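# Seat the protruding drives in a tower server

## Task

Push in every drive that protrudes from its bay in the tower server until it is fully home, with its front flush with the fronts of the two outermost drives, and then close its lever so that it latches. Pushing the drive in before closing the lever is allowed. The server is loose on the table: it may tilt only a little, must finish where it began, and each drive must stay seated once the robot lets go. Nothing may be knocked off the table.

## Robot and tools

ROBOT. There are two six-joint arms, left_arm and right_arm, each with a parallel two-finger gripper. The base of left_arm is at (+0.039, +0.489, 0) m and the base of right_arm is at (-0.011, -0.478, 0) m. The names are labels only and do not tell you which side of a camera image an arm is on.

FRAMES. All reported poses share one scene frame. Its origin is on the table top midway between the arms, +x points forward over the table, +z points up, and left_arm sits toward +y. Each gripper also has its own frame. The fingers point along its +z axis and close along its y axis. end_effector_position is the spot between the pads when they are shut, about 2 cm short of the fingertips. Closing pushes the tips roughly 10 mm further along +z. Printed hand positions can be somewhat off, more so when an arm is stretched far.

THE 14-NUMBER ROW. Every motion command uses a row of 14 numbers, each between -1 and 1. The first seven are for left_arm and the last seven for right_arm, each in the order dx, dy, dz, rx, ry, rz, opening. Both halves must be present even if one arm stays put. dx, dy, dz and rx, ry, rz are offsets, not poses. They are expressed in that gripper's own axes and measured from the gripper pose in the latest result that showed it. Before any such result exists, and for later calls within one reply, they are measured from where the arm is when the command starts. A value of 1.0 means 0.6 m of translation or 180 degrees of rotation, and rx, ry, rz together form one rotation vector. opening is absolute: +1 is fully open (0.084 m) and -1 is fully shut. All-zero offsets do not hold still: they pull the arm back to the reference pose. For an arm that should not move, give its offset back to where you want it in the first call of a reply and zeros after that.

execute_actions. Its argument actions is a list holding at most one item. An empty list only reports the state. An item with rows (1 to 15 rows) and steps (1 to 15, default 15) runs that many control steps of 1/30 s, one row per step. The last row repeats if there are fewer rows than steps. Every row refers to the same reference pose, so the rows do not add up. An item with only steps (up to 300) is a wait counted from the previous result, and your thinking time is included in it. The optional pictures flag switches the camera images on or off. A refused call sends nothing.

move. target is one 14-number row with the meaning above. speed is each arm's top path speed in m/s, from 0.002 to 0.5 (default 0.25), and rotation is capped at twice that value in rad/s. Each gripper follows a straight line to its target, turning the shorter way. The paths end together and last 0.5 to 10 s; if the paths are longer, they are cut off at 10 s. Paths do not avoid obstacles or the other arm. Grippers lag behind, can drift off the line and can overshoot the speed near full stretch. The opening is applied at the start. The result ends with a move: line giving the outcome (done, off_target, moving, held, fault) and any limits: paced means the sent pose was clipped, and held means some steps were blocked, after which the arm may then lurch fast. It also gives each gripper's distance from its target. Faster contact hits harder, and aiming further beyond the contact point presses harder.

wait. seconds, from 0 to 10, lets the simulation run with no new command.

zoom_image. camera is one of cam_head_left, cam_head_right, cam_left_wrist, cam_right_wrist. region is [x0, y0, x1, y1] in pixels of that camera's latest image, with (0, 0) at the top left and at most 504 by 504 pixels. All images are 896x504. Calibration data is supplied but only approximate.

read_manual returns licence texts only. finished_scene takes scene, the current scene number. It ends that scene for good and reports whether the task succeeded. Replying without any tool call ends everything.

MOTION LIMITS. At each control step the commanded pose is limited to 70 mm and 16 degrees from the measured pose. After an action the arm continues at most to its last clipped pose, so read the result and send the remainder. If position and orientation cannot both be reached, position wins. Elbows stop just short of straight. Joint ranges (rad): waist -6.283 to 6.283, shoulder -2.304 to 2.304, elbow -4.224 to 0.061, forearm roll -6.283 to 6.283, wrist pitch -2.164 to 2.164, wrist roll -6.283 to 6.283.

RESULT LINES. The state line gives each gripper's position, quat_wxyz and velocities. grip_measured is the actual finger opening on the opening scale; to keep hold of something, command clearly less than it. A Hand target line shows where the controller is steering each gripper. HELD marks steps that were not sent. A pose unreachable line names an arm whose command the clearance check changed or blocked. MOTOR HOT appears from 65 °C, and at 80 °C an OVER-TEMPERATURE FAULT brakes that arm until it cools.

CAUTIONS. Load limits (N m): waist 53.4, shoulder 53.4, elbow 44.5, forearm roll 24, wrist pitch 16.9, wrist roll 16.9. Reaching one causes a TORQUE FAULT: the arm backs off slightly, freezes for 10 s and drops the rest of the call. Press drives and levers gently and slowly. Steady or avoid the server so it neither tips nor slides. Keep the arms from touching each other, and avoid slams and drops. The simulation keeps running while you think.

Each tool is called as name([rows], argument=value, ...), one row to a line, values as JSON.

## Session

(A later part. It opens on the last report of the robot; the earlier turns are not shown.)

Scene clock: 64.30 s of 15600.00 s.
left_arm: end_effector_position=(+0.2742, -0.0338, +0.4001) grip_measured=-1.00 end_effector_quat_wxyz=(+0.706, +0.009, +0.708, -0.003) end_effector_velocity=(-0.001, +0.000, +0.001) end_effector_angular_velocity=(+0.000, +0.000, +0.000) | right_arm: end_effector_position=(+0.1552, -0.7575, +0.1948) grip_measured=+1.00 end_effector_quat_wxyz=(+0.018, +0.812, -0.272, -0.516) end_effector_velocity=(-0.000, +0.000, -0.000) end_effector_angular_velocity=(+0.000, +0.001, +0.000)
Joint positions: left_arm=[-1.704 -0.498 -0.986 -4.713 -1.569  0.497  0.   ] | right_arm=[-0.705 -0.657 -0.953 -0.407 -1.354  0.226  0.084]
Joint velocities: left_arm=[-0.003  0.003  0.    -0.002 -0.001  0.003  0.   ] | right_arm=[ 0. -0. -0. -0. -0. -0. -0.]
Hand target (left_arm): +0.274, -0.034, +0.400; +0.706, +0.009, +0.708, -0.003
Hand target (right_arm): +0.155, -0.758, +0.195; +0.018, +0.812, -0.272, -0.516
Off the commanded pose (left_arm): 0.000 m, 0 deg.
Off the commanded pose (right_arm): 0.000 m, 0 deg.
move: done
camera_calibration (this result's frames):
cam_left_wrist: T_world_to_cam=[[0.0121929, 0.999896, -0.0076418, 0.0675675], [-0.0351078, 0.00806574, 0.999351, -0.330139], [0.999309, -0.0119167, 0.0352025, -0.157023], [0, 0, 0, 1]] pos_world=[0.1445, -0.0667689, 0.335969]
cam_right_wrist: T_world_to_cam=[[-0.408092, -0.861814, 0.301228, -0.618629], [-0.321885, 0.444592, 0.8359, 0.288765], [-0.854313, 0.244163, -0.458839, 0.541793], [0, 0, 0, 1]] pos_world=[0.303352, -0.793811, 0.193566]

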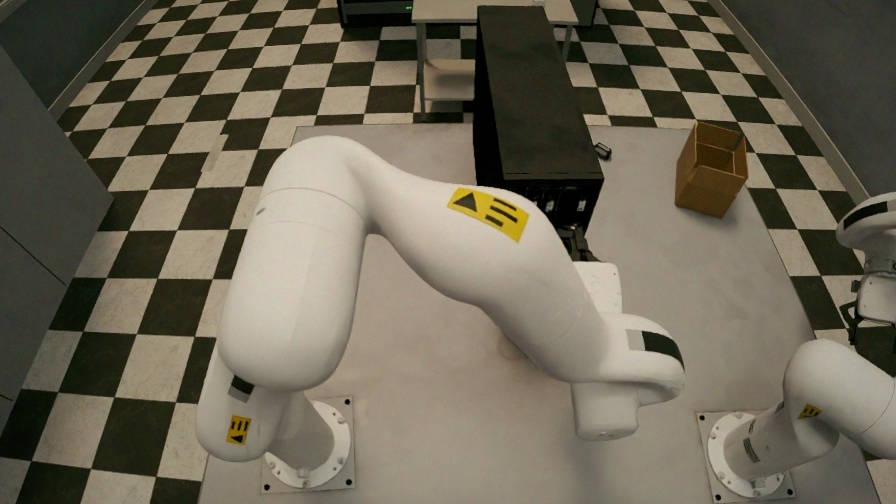

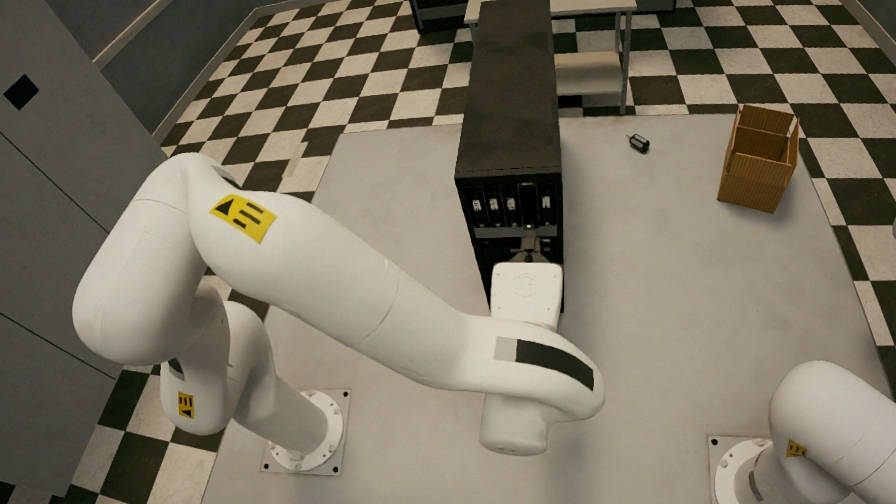

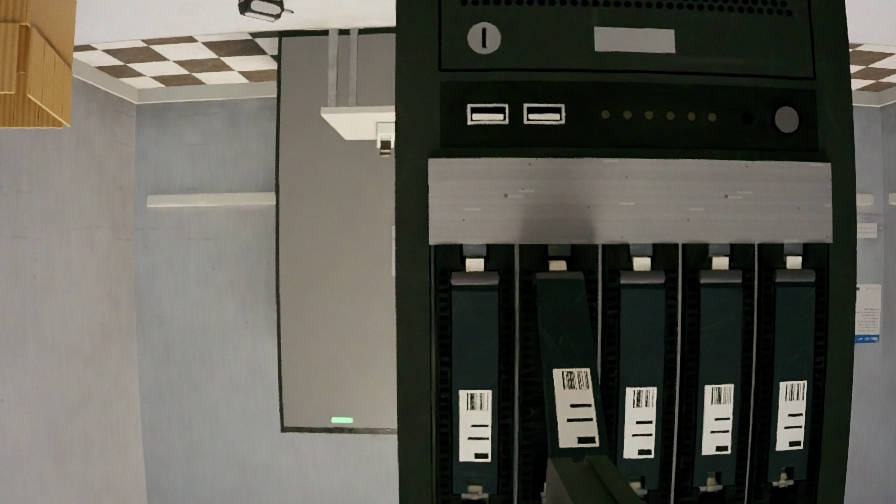

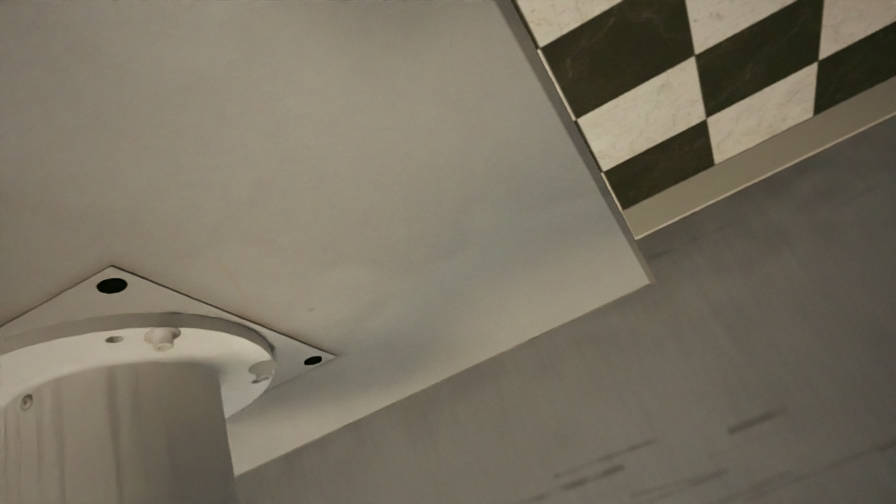

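Now push the lever in small increments.

move(target=[0, 0.0, 0.04, 0, 0, 0, -1, 0, 0, 0, 0, 0, 0, 1], speed=0.02)

Scene clock: 66.23 s of 15600.00 s.
left_arm: end_effector_position=(+0.2981, -0.0341, +0.4002) grip_measured=-1.00 end_effector_quat_wxyz=(+0.706, +0.009, +0.708, -0.003) end_effector_velocity=(+0.001, -0.001, +0.000) end_effector_angular_velocity=(-0.000, -0.000, -0.001) | right_arm: end_effector_position=(+0.1552, -0.7575, +0.1948) grip_measured=+1.00 end_effector_quat_wxyz=(+0.018, +0.812, -0.272, -0.516) end_effector_velocity=(+0.000, +0.000, +0.000) end_effector_angular_velocity=(+0.000, -0.000, +0.000)
Joint positions: left_arm=[-1.658 -0.499 -0.988 -4.672 -1.547  0.497  0.   ] | right_arm=[-0.705 -0.657 -0.953 -0.407 -1.354  0.226  0.084]
Joint velocities: left_arm=[ 0.002 -0.    -0.001  0.002  0.001  0.001  0.   ] | right_arm=[ 0.  0.  0.  0.  0. -0. -0.]
Hand target (left_arm): +0.298, -0.034, +0.400; +0.706, +0.009, +0.708, -0.003
Hand target (right_arm): +0.155, -0.758, +0.195; +0.018, +0.812, -0.272, -0.516
Off the commanded pose (left_arm): 0.000 m, 0 deg.
Off the commanded pose (right_arm): 0.000 m, 0 deg.
move: done
camera_calibration (this result's frames):
cam_left_wrist: T_world_to_cam=[[0.0120159, 0.999898, -0.00774165, 0.0677235], [-0.0353833, 0.00816255, 0.99934, -0.329271], [0.999302, -0.0117341, 0.0354778, -0.181019], [0, 0, 0, 1]] pos_world=[0.168428, -0.067153, 0.336]
cam_right_wrist: T_world_to_cam=[[-0.408092, -0.861814, 0.301228, -0.618629], [-0.321885, 0.444592, 0.8359, 0.288765], [-0.854313, 0.244163, -0.458839, 0.541793], [0, 0, 0, 1]] pos_world=[0.303352, -0.793811, 0.193566]

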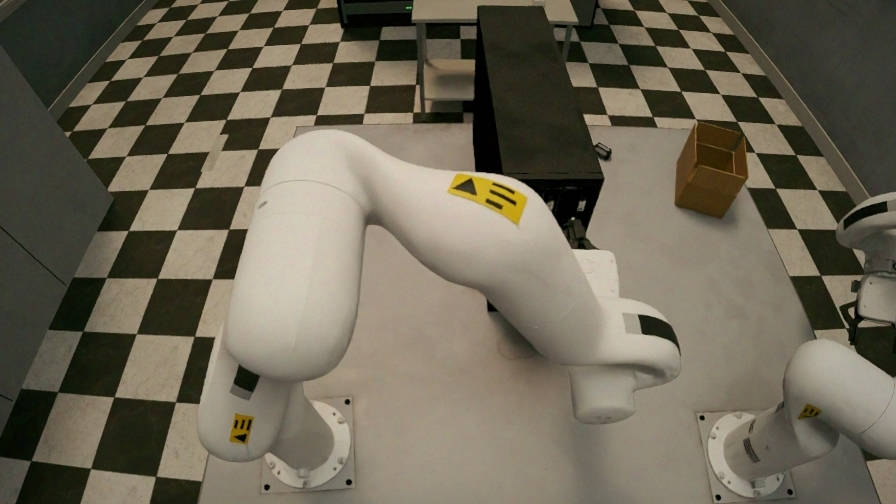

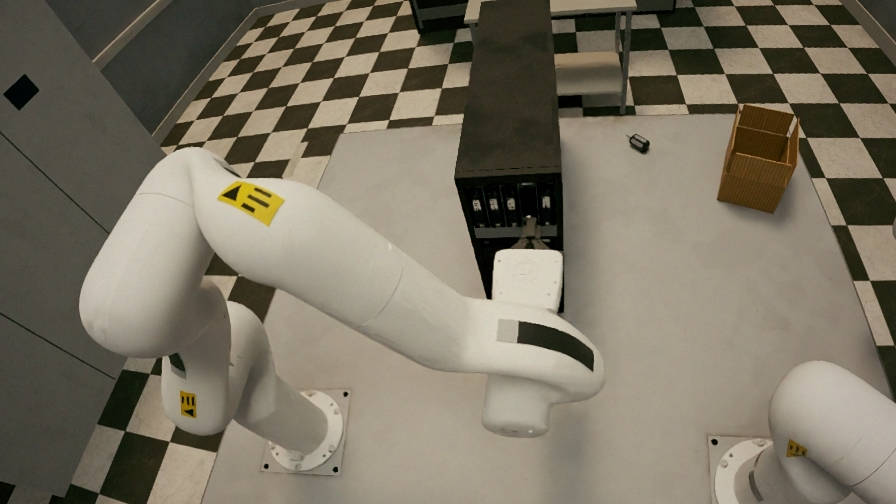

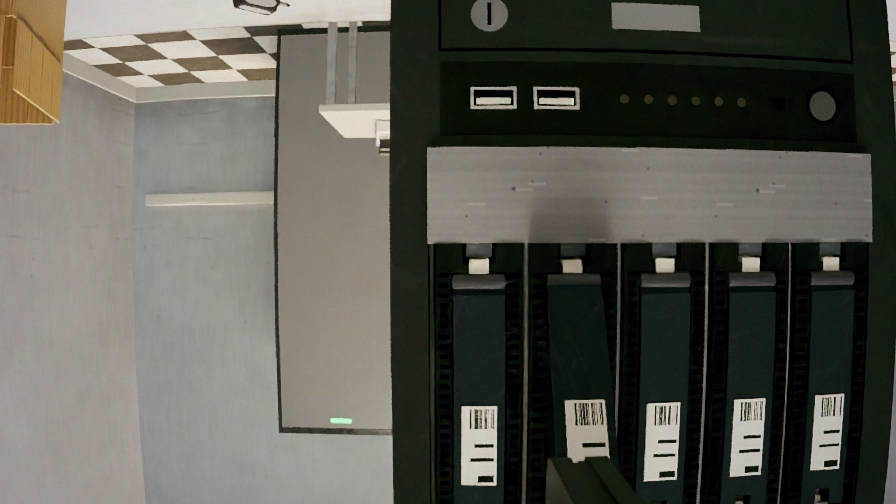

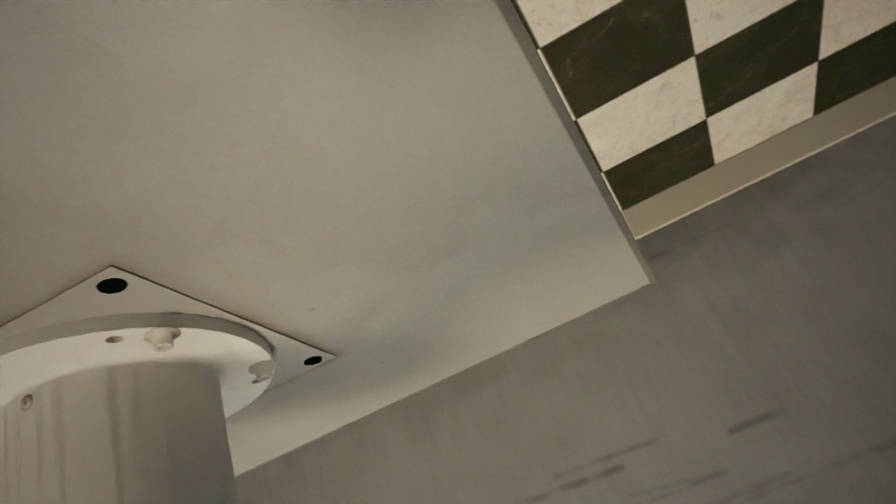

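move(target=[0, 0.0, 0.05, 0, 0, 0, -1, 0, 0, 0, 0, 0, 0, 1], speed=0.02)

Scene clock: 68.87 s of 15600.00 s.
left_arm: end_effector_position=(+0.3280, -0.0346, +0.4001) grip_measured=-1.00 end_effector_quat_wxyz=(+0.706, +0.009, +0.708, -0.003) end_effector_velocity=(+0.001, +0.000, -0.000) end_effector_angular_velocity=(+0.000, -0.001, +0.000) | right_arm: end_effector_position=(+0.1552, -0.7575, +0.1948) grip_measured=+1.00 end_effector_quat_wxyz=(+0.018, +0.812, -0.272, -0.516) end_effector_velocity=(-0.000, -0.000, +0.000) end_effector_angular_velocity=(-0.000, +0.000, -0.001)
Joint positions: left_arm=[-1.601 -0.504 -0.994 -4.622 -1.52   0.497  0.   ] | right_arm=[-0.705 -0.657 -0.953 -0.407 -1.354  0.226  0.084]
Joint velocities: left_arm=[ 0.002 -0.     0.     0.002 -0.    -0.     0.   ] | right_arm=[-0.     0.    -0.     0.    -0.     0.001 -0.   ]
Hand target (left_arm): +0.328, -0.035, +0.400; +0.706, +0.009, +0.708, -0.003
Hand target (right_arm): +0.155, -0.758, +0.195; +0.018, +0.812, -0.272, -0.516
Off the commanded pose (left_arm): 0.000 m, 0 deg.
Off the commanded pose (right_arm): 0.000 m, 0 deg.
move: done
camera_calibration (this result's frames):
cam_left_wrist: T_world_to_cam=[[0.0120733, 0.999898, -0.00769535, 0.0678136], [-0.0351881, 0.00811601, 0.999348, -0.328156], [0.999308, -0.0117947, 0.0352825, -0.210835], [0, 0, 0, 1]] pos_world=[0.198323, -0.0676301, 0.335903]
cam_right_wrist: T_world_to_cam=[[-0.408092, -0.861814, 0.301228, -0.618629], [-0.321885, 0.444591, 0.8359, 0.288765], [-0.854313, 0.244163, -0.458839, 0.541793], [0, 0, 0, 1]] pos_world=[0.303352, -0.793811, 0.193566]

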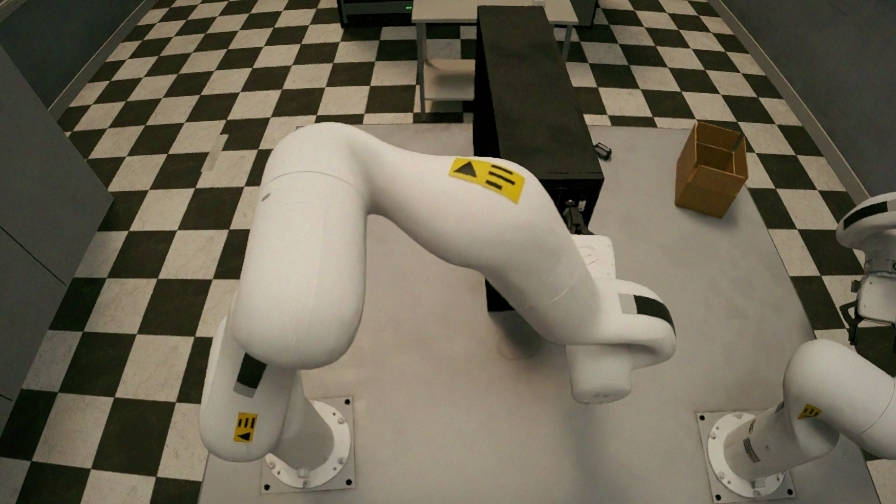

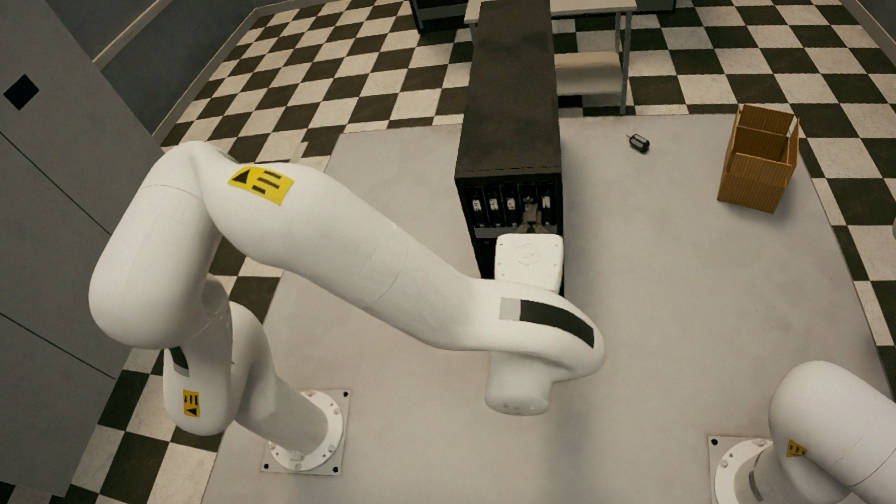

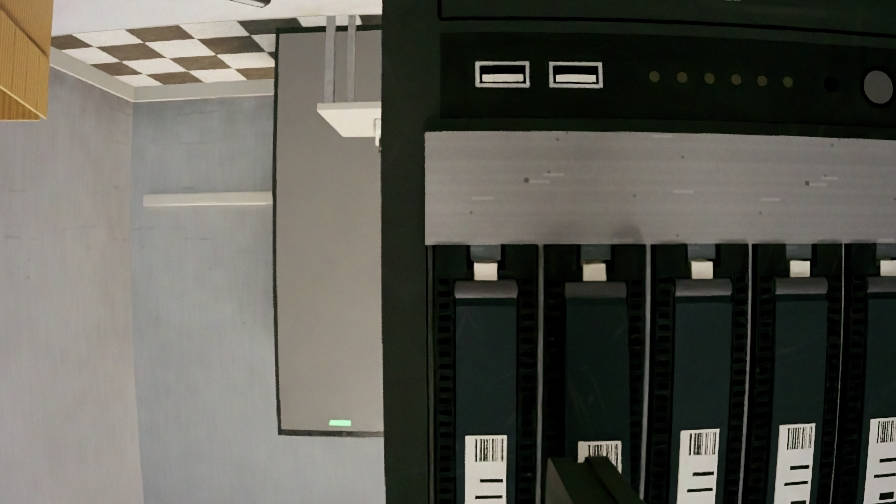

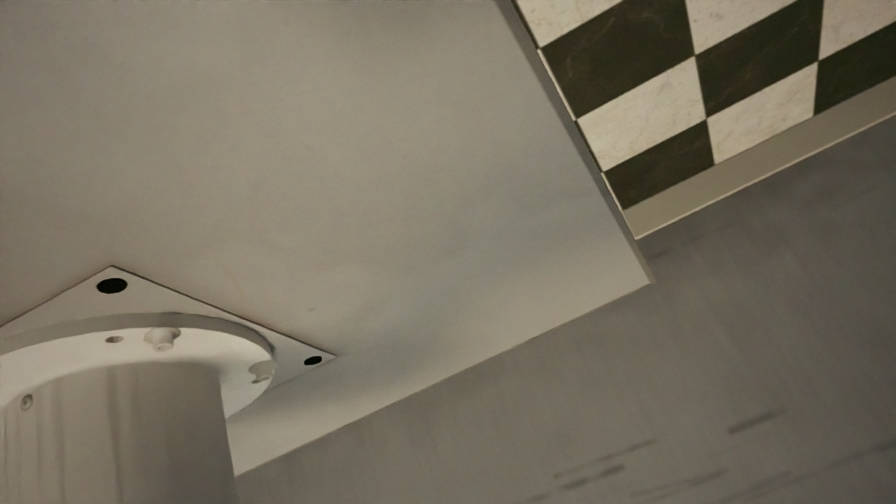

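move(target=[0, 0.0, 0.02, 0, 0, 0, -1, 0, 0, 0, 0, 0, 0, 1], speed=0.015)

Scene clock: 71.10 s of 15600.00 s.
left_arm: end_effector_position=(+0.3399, -0.0348, +0.4001) grip_measured=-1.00 end_effector_quat_wxyz=(+0.706, +0.009, +0.708, -0.003) end_effector_velocity=(+0.001, -0.000, -0.000) end_effector_angular_velocity=(-0.000, -0.000, -0.000) | right_arm: end_effector_position=(+0.1552, -0.7575, +0.1948) grip_measured=+1.00 end_effector_quat_wxyz=(+0.018, +0.812, -0.272, -0.516) end_effector_velocity=(+0.000, -0.000, -0.000) end_effector_angular_velocity=(-0.001, +0.000, -0.000)
Joint positions: left_arm=[-1.578 -0.506 -0.998 -4.602 -1.51   0.498  0.   ] | right_arm=[-0.705 -0.657 -0.953 -0.407 -1.354  0.226  0.084]
Joint velocities: left_arm=[ 0.002 -0.001 -0.001  0.002  0.001 -0.001  0.   ] | right_arm=[-0.    -0.    -0.    -0.     0.     0.001 -0.   ]
Hand target (left_arm): +0.340, -0.035, +0.400; +0.706, +0.009, +0.708, -0.003
Hand target (right_arm): +0.155, -0.758, +0.195; +0.018, +0.812, -0.272, -0.516
Off the commanded pose (left_arm): 0.000 m, 0 deg.
Off the commanded pose (right_arm): 0.000 m, 0 deg.
move: done
camera_calibration (this result's frames):
cam_left_wrist: T_world_to_cam=[[0.0119801, 0.999898, -0.00773159, 0.0678859], [-0.0353041, 0.00815028, 0.999343, -0.327714], [0.999305, -0.0116993, 0.0353982, -0.22277], [0, 0, 0, 1]] pos_world=[0.210232, -0.0678143, 0.335909]
cam_right_wrist: T_world_to_cam=[[-0.408092, -0.861814, 0.301228, -0.618629], [-0.321885, 0.444592, 0.8359, 0.288765], [-0.854313, 0.244163, -0.458839, 0.541793], [0, 0, 0, 1]] pos_world=[0.303352, -0.793811, 0.193566]

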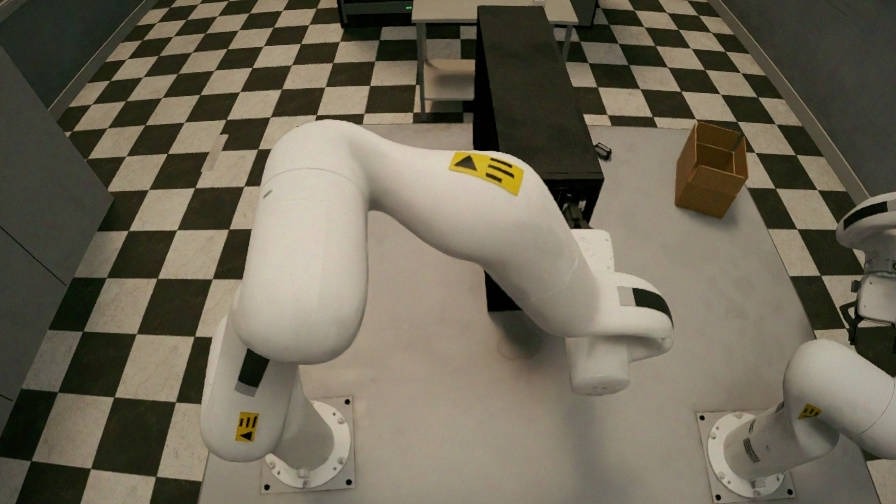

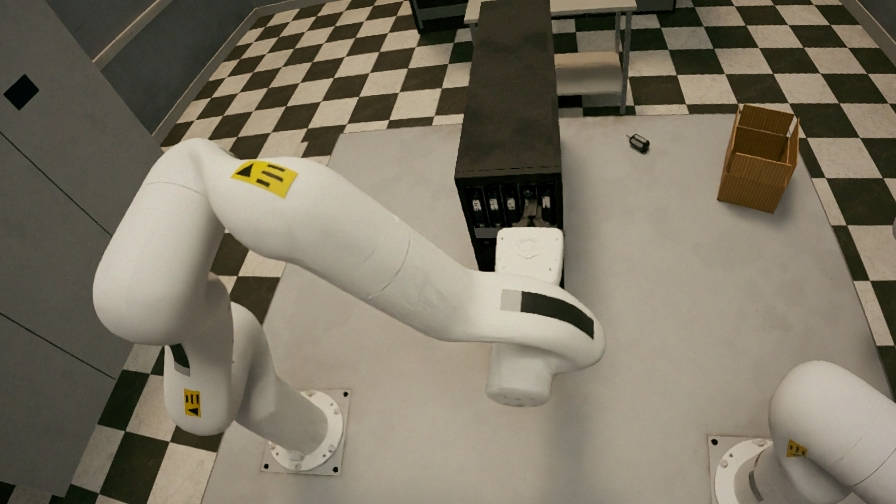

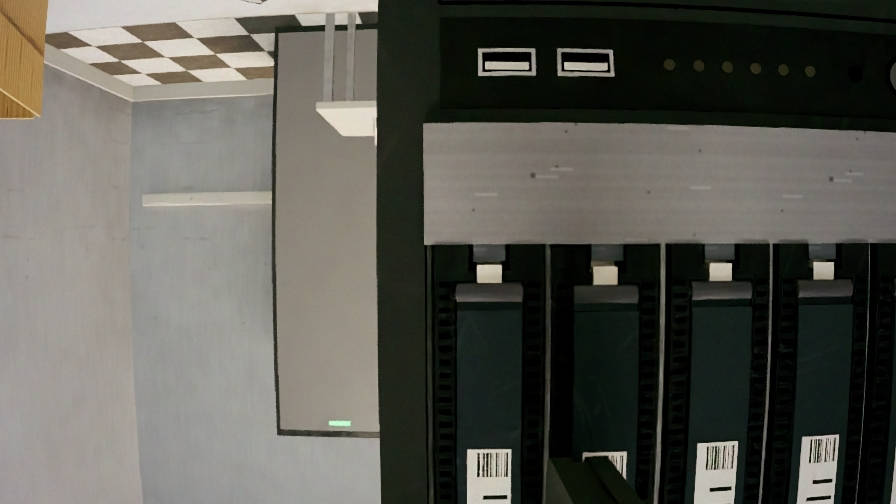

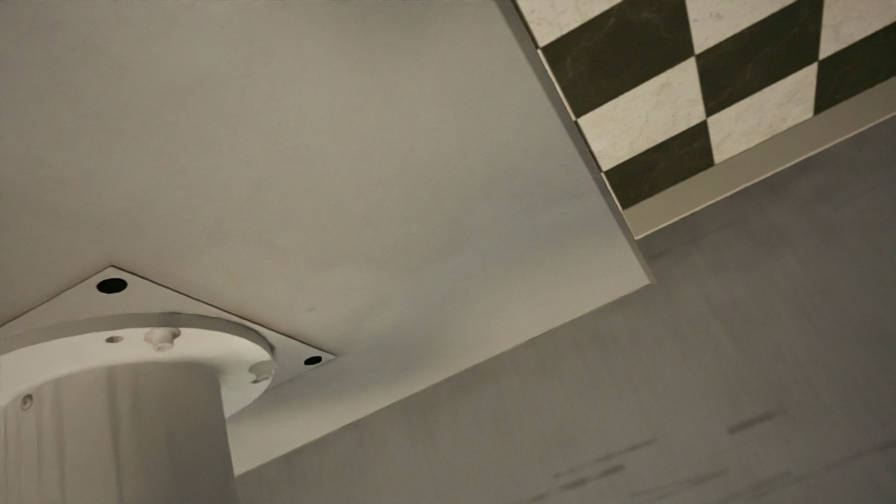

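move(target=[-0.033, 0.057, -0.36, 0, 0, 0, -1, 0, 0, 0, 0, 0, 0, 1], speed=0.25)

Scene clock: 73.53 s of 15600.00 s.
left_arm: end_effector_position=(+0.1246, +0.0027, +0.4208) grip_measured=-1.00 end_effector_quat_wxyz=(+0.707, +0.009, +0.707, -0.003) end_effector_velocity=(-0.002, +0.000, +0.000) end_effector_angular_velocity=(-0.000, -0.000, -0.001) | right_arm: end_effector_position=(+0.1552, -0.7575, +0.1948) grip_measured=+1.00 end_effector_quat_wxyz=(+0.018, +0.812, -0.272, -0.516) end_effector_velocity=(+0.000, -0.000, +0.000) end_effector_angular_velocity=(-0.001, -0.001, +0.001)
Joint positions: left_arm=[-2.004 -0.44  -0.959 -4.976 -1.717  0.507  0.   ] | right_arm=[-0.705 -0.657 -0.953 -0.407 -1.354  0.226  0.084]
Joint velocities: left_arm=[-0.005 -0.001 -0.001 -0.003 -0.002 -0.     0.   ] | right_arm=[ 0.001  0.    -0.    -0.     0.     0.     0.   ]
Hand target (left_arm): +0.124, +0.003, +0.421; +0.707, +0.009, +0.707, -0.003
Hand target (right_arm): +0.155, -0.758, +0.195; +0.018, +0.812, -0.272, -0.516
Off the commanded pose (left_arm): 0.000 m, 0 deg.
Off the commanded pose (right_arm): 0.000 m, 0 deg.
move: done
camera_calibration (this result's frames):
cam_left_wrist: T_world_to_cam=[[0.0118018, 0.999897, -0.0081276, 0.033383], [-0.0363123, 0.00855137, 0.999304, -0.356177], [0.999271, -0.0114985, 0.0364095, -0.00838198], [0, 0, 0, 1]] pos_world=[-0.00495173, -0.0304302, 0.356506]
cam_right_wrist: T_world_to_cam=[[-0.408092, -0.861814, 0.301228, -0.618629], [-0.321885, 0.444592, 0.8359, 0.288765], [-0.854313, 0.244163, -0.458839, 0.541792], [0, 0, 0, 1]] pos_world=[0.303352, -0.793811, 0.193566]

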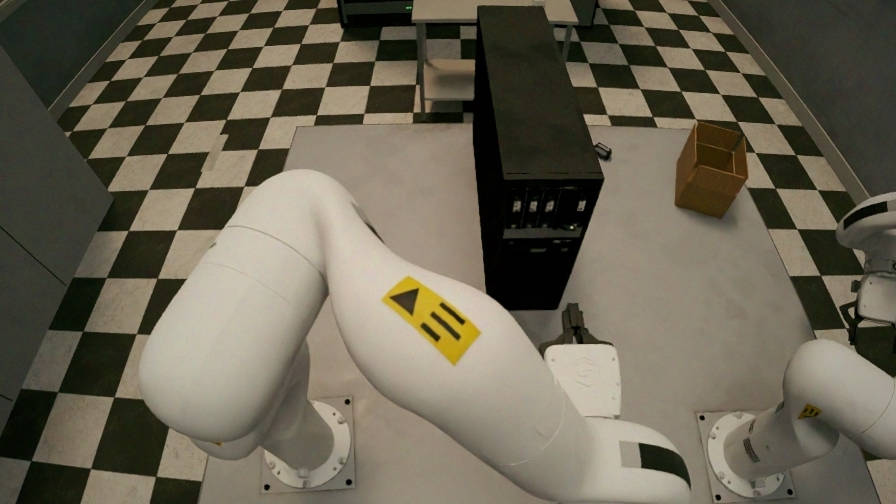

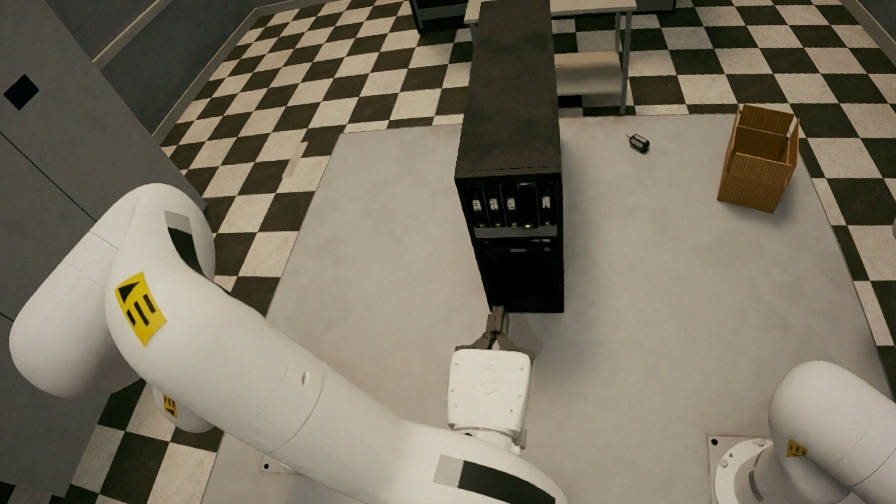

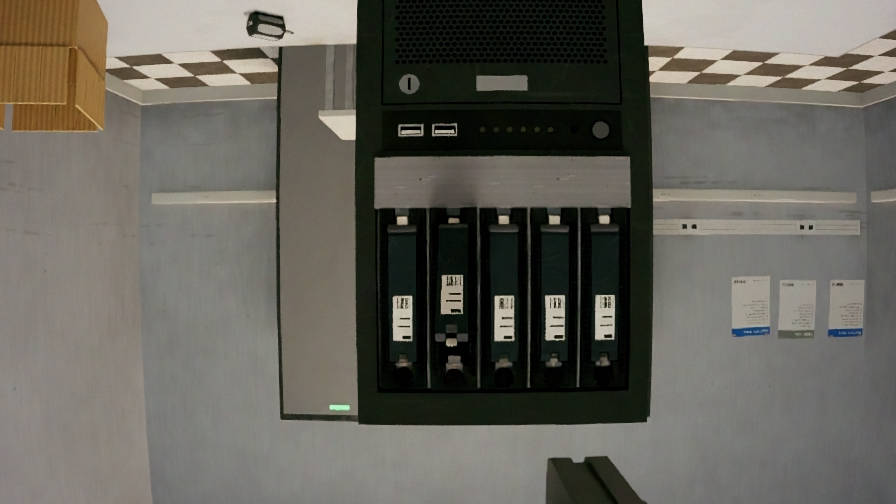

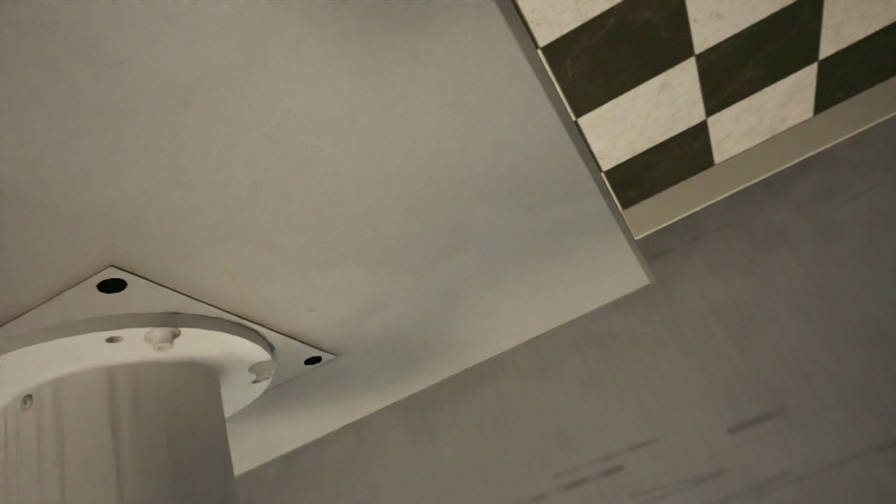

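move(target=[0.018, -0.061, 0.29, 0, 0, 0, -1, 0, 0, 0, 0, 0, 0, 1], speed=0.15)

Scene clock: 75.97 s of 15600.00 s.
left_arm: end_effector_position=(+0.2979, -0.0360, +0.4102) grip_measured=-1.00 end_effector_quat_wxyz=(+0.708, +0.008, +0.707, -0.003) end_effector_velocity=(+0.002, -0.001, -0.001) end_effector_angular_velocity=(-0.001, +0.004, -0.002) | right_arm: end_effector_position=(+0.1552, -0.7575, +0.1948) grip_measured=+1.00 end_effector_quat_wxyz=(+0.018, +0.812, -0.272, -0.516) end_effector_velocity=(+0.000, +0.000, +0.000) end_effector_angular_velocity=(-0.001, -0.000, +0.001)
Joint positions: left_arm=[-1.658 -0.488 -0.997 -4.674 -1.551  0.518  0.   ] | right_arm=[-0.705 -0.657 -0.953 -0.407 -1.354  0.226  0.084]
Joint velocities: left_arm=[ 0.004 -0.001 -0.002  0.003  0.006  0.     0.   ] | right_arm=[ 0.002  0.001  0.    -0.     0.     0.001  0.   ]
Hand target (left_arm): +0.298, -0.037, +0.409; +0.707, +0.009, +0.708, -0.003
Hand target (right_arm): +0.155, -0.758, +0.195; +0.018, +0.812, -0.272, -0.516
Off the commanded pose (left_arm): 0.001 m, 0 deg.
Off the commanded pose (right_arm): 0.000 m, 0 deg.
move: done
camera_calibration (this result's frames):
cam_left_wrist: T_world_to_cam=[[0.00997811, 0.999917, -0.00809333, 0.0704646], [-0.0385652, 0.00847253, 0.99922, -0.338226], [0.999206, -0.0096582, 0.0386466, -0.182352], [0, 0, 0, 1]] pos_world=[0.168461, -0.0693543, 0.34558]
cam_right_wrist: T_world_to_cam=[[-0.408092, -0.861814, 0.301228, -0.618629], [-0.321885, 0.444592, 0.8359, 0.288765], [-0.854313, 0.244163, -0.458839, 0.541792], [0, 0, 0, 1]] pos_world=[0.303352, -0.793811, 0.193566]

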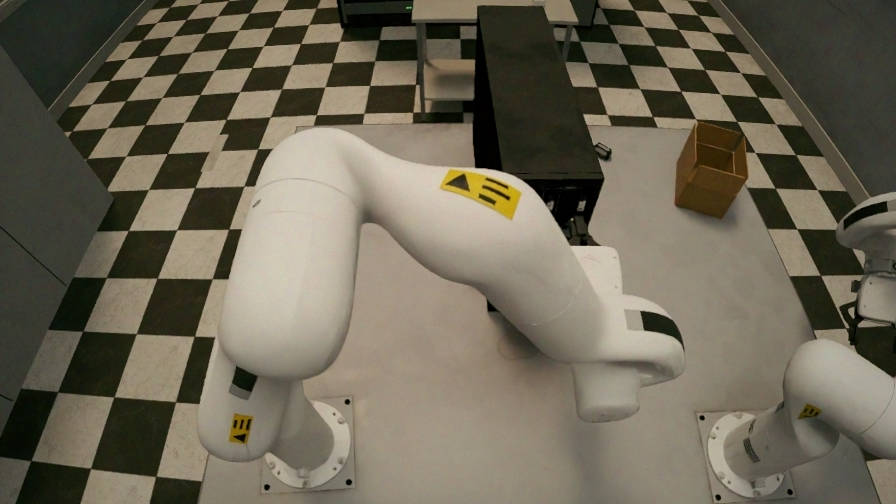

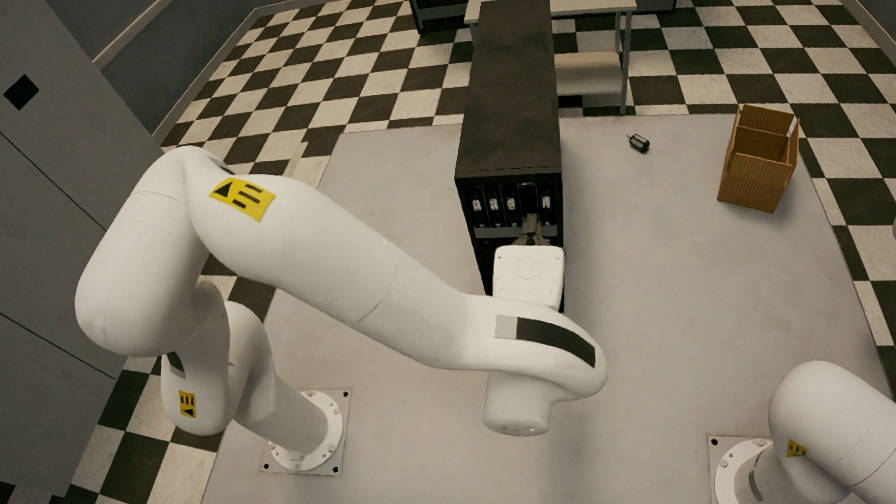

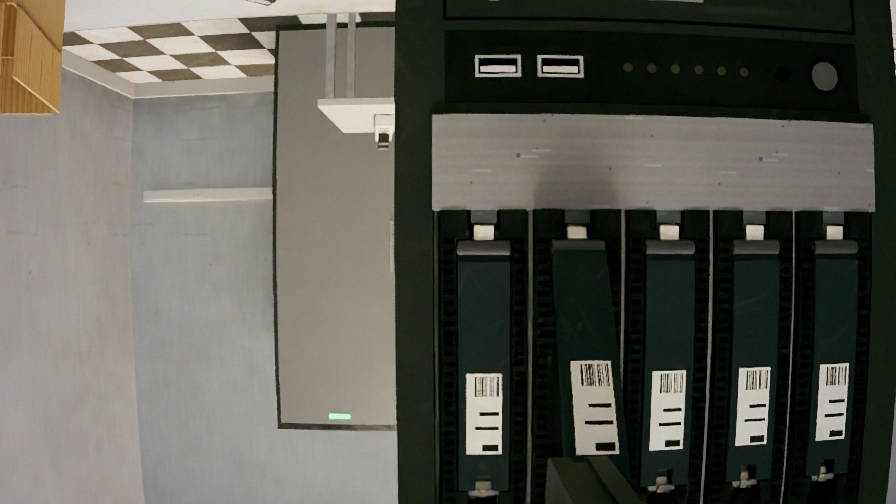

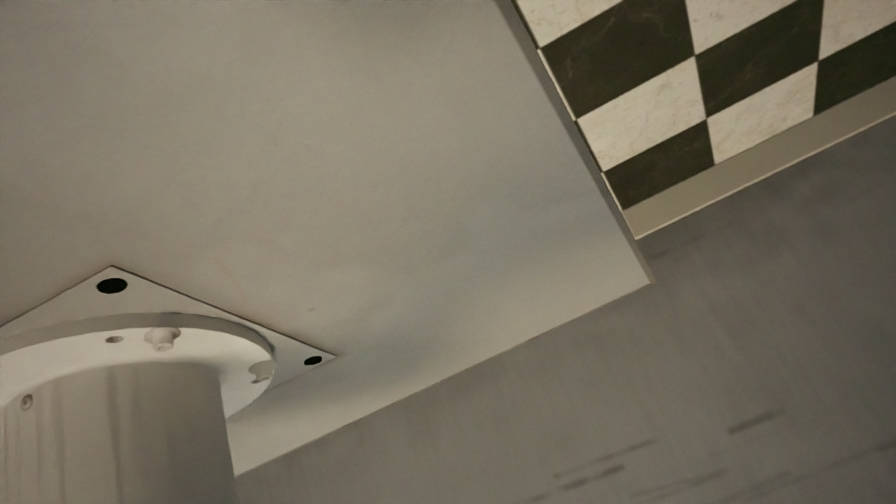

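move(target=[0, 0.002, 0.085, 0, 0, 0, -1, 0, 0, 0, 0, 0, 0, 1], speed=0.03)

Scene clock: 79.47 s of 15600.00 s.
left_arm: end_effector_position=(+0.3464, -0.0358, +0.4099) grip_measured=-1.00 end_effector_quat_wxyz=(+0.708, +0.010, +0.706, -0.003) end_effector_velocity=(+0.000, -0.001, +0.000) end_effector_angular_velocity=(-0.000, -0.001, -0.003) | right_arm: end_effector_position=(+0.1552, -0.7575, +0.1948) grip_measured=+1.00 end_effector_quat_wxyz=(+0.018, +0.812, -0.272, -0.516) end_effector_velocity=(+0.000, +0.000, -0.000) end_effector_angular_velocity=(+0.000, -0.000, +0.001)
Joint positions: left_arm=[-1.566 -0.494 -1.006 -4.59  -1.505  0.517  0.   ] | right_arm=[-0.705 -0.657 -0.953 -0.407 -1.354  0.226  0.084]
Joint velocities: left_arm=[-0.    -0.001 -0.002  0.003  0.001 -0.     0.   ] | right_arm=[ 0.001 -0.     0.     0.     0.    -0.    -0.   ]
Hand target (left_arm): +0.349, -0.036, +0.410; +0.707, +0.008, +0.707, -0.003
Hand target (right_arm): +0.155, -0.758, +0.195; +0.018, +0.812, -0.272, -0.516
Off the commanded pose (left_arm): 0.003 m, 0 deg.
Off the commanded pose (right_arm): 0.000 m, 0 deg.
move: done
camera_calibration (this result's frames):
cam_left_wrist: T_world_to_cam=[[0.0122985, 0.999904, -0.00644523, 0.0683053], [-0.0394112, 0.00692543, 0.999199, -0.335802], [0.999147, -0.0120346, 0.0394926, -0.231219], [0, 0, 0, 1]] pos_world=[0.216948, -0.0687558, 0.345104]
cam_right_wrist: T_world_to_cam=[[-0.408092, -0.861814, 0.301228, -0.618629], [-0.321885, 0.444591, 0.8359, 0.288765], [-0.854313, 0.244163, -0.458839, 0.541792], [0, 0, 0, 1]] pos_world=[0.303352, -0.793811, 0.193566]

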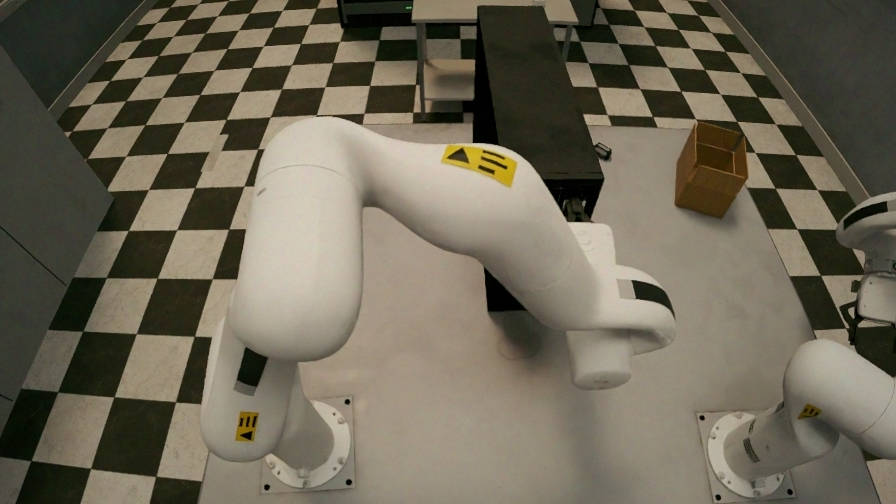

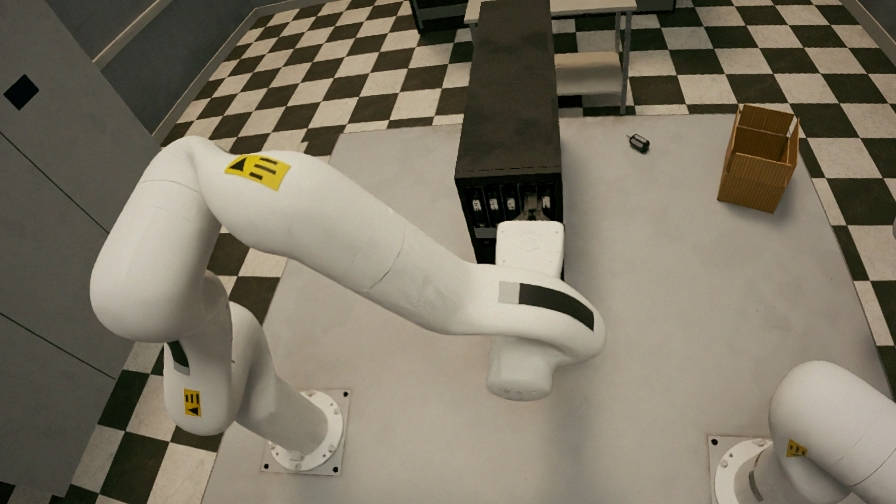

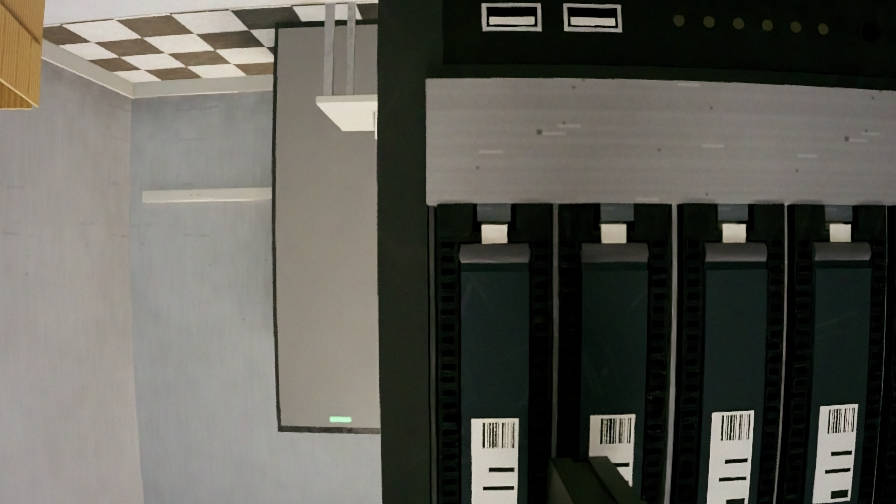

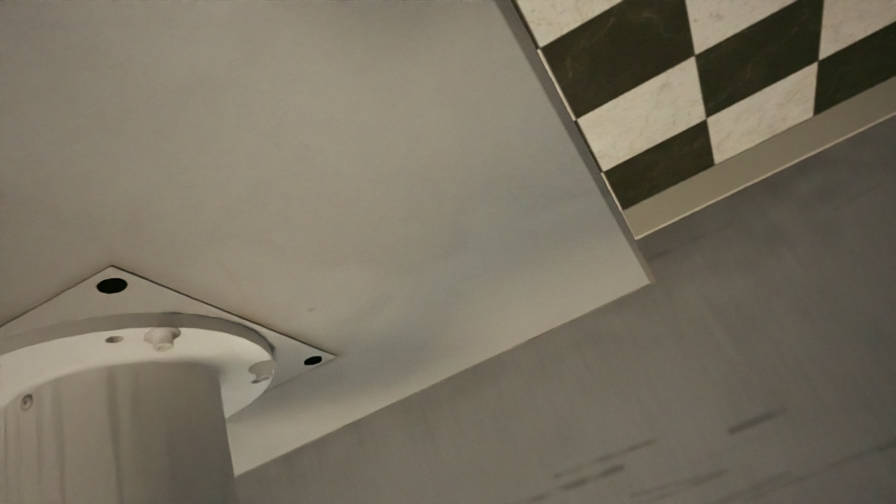

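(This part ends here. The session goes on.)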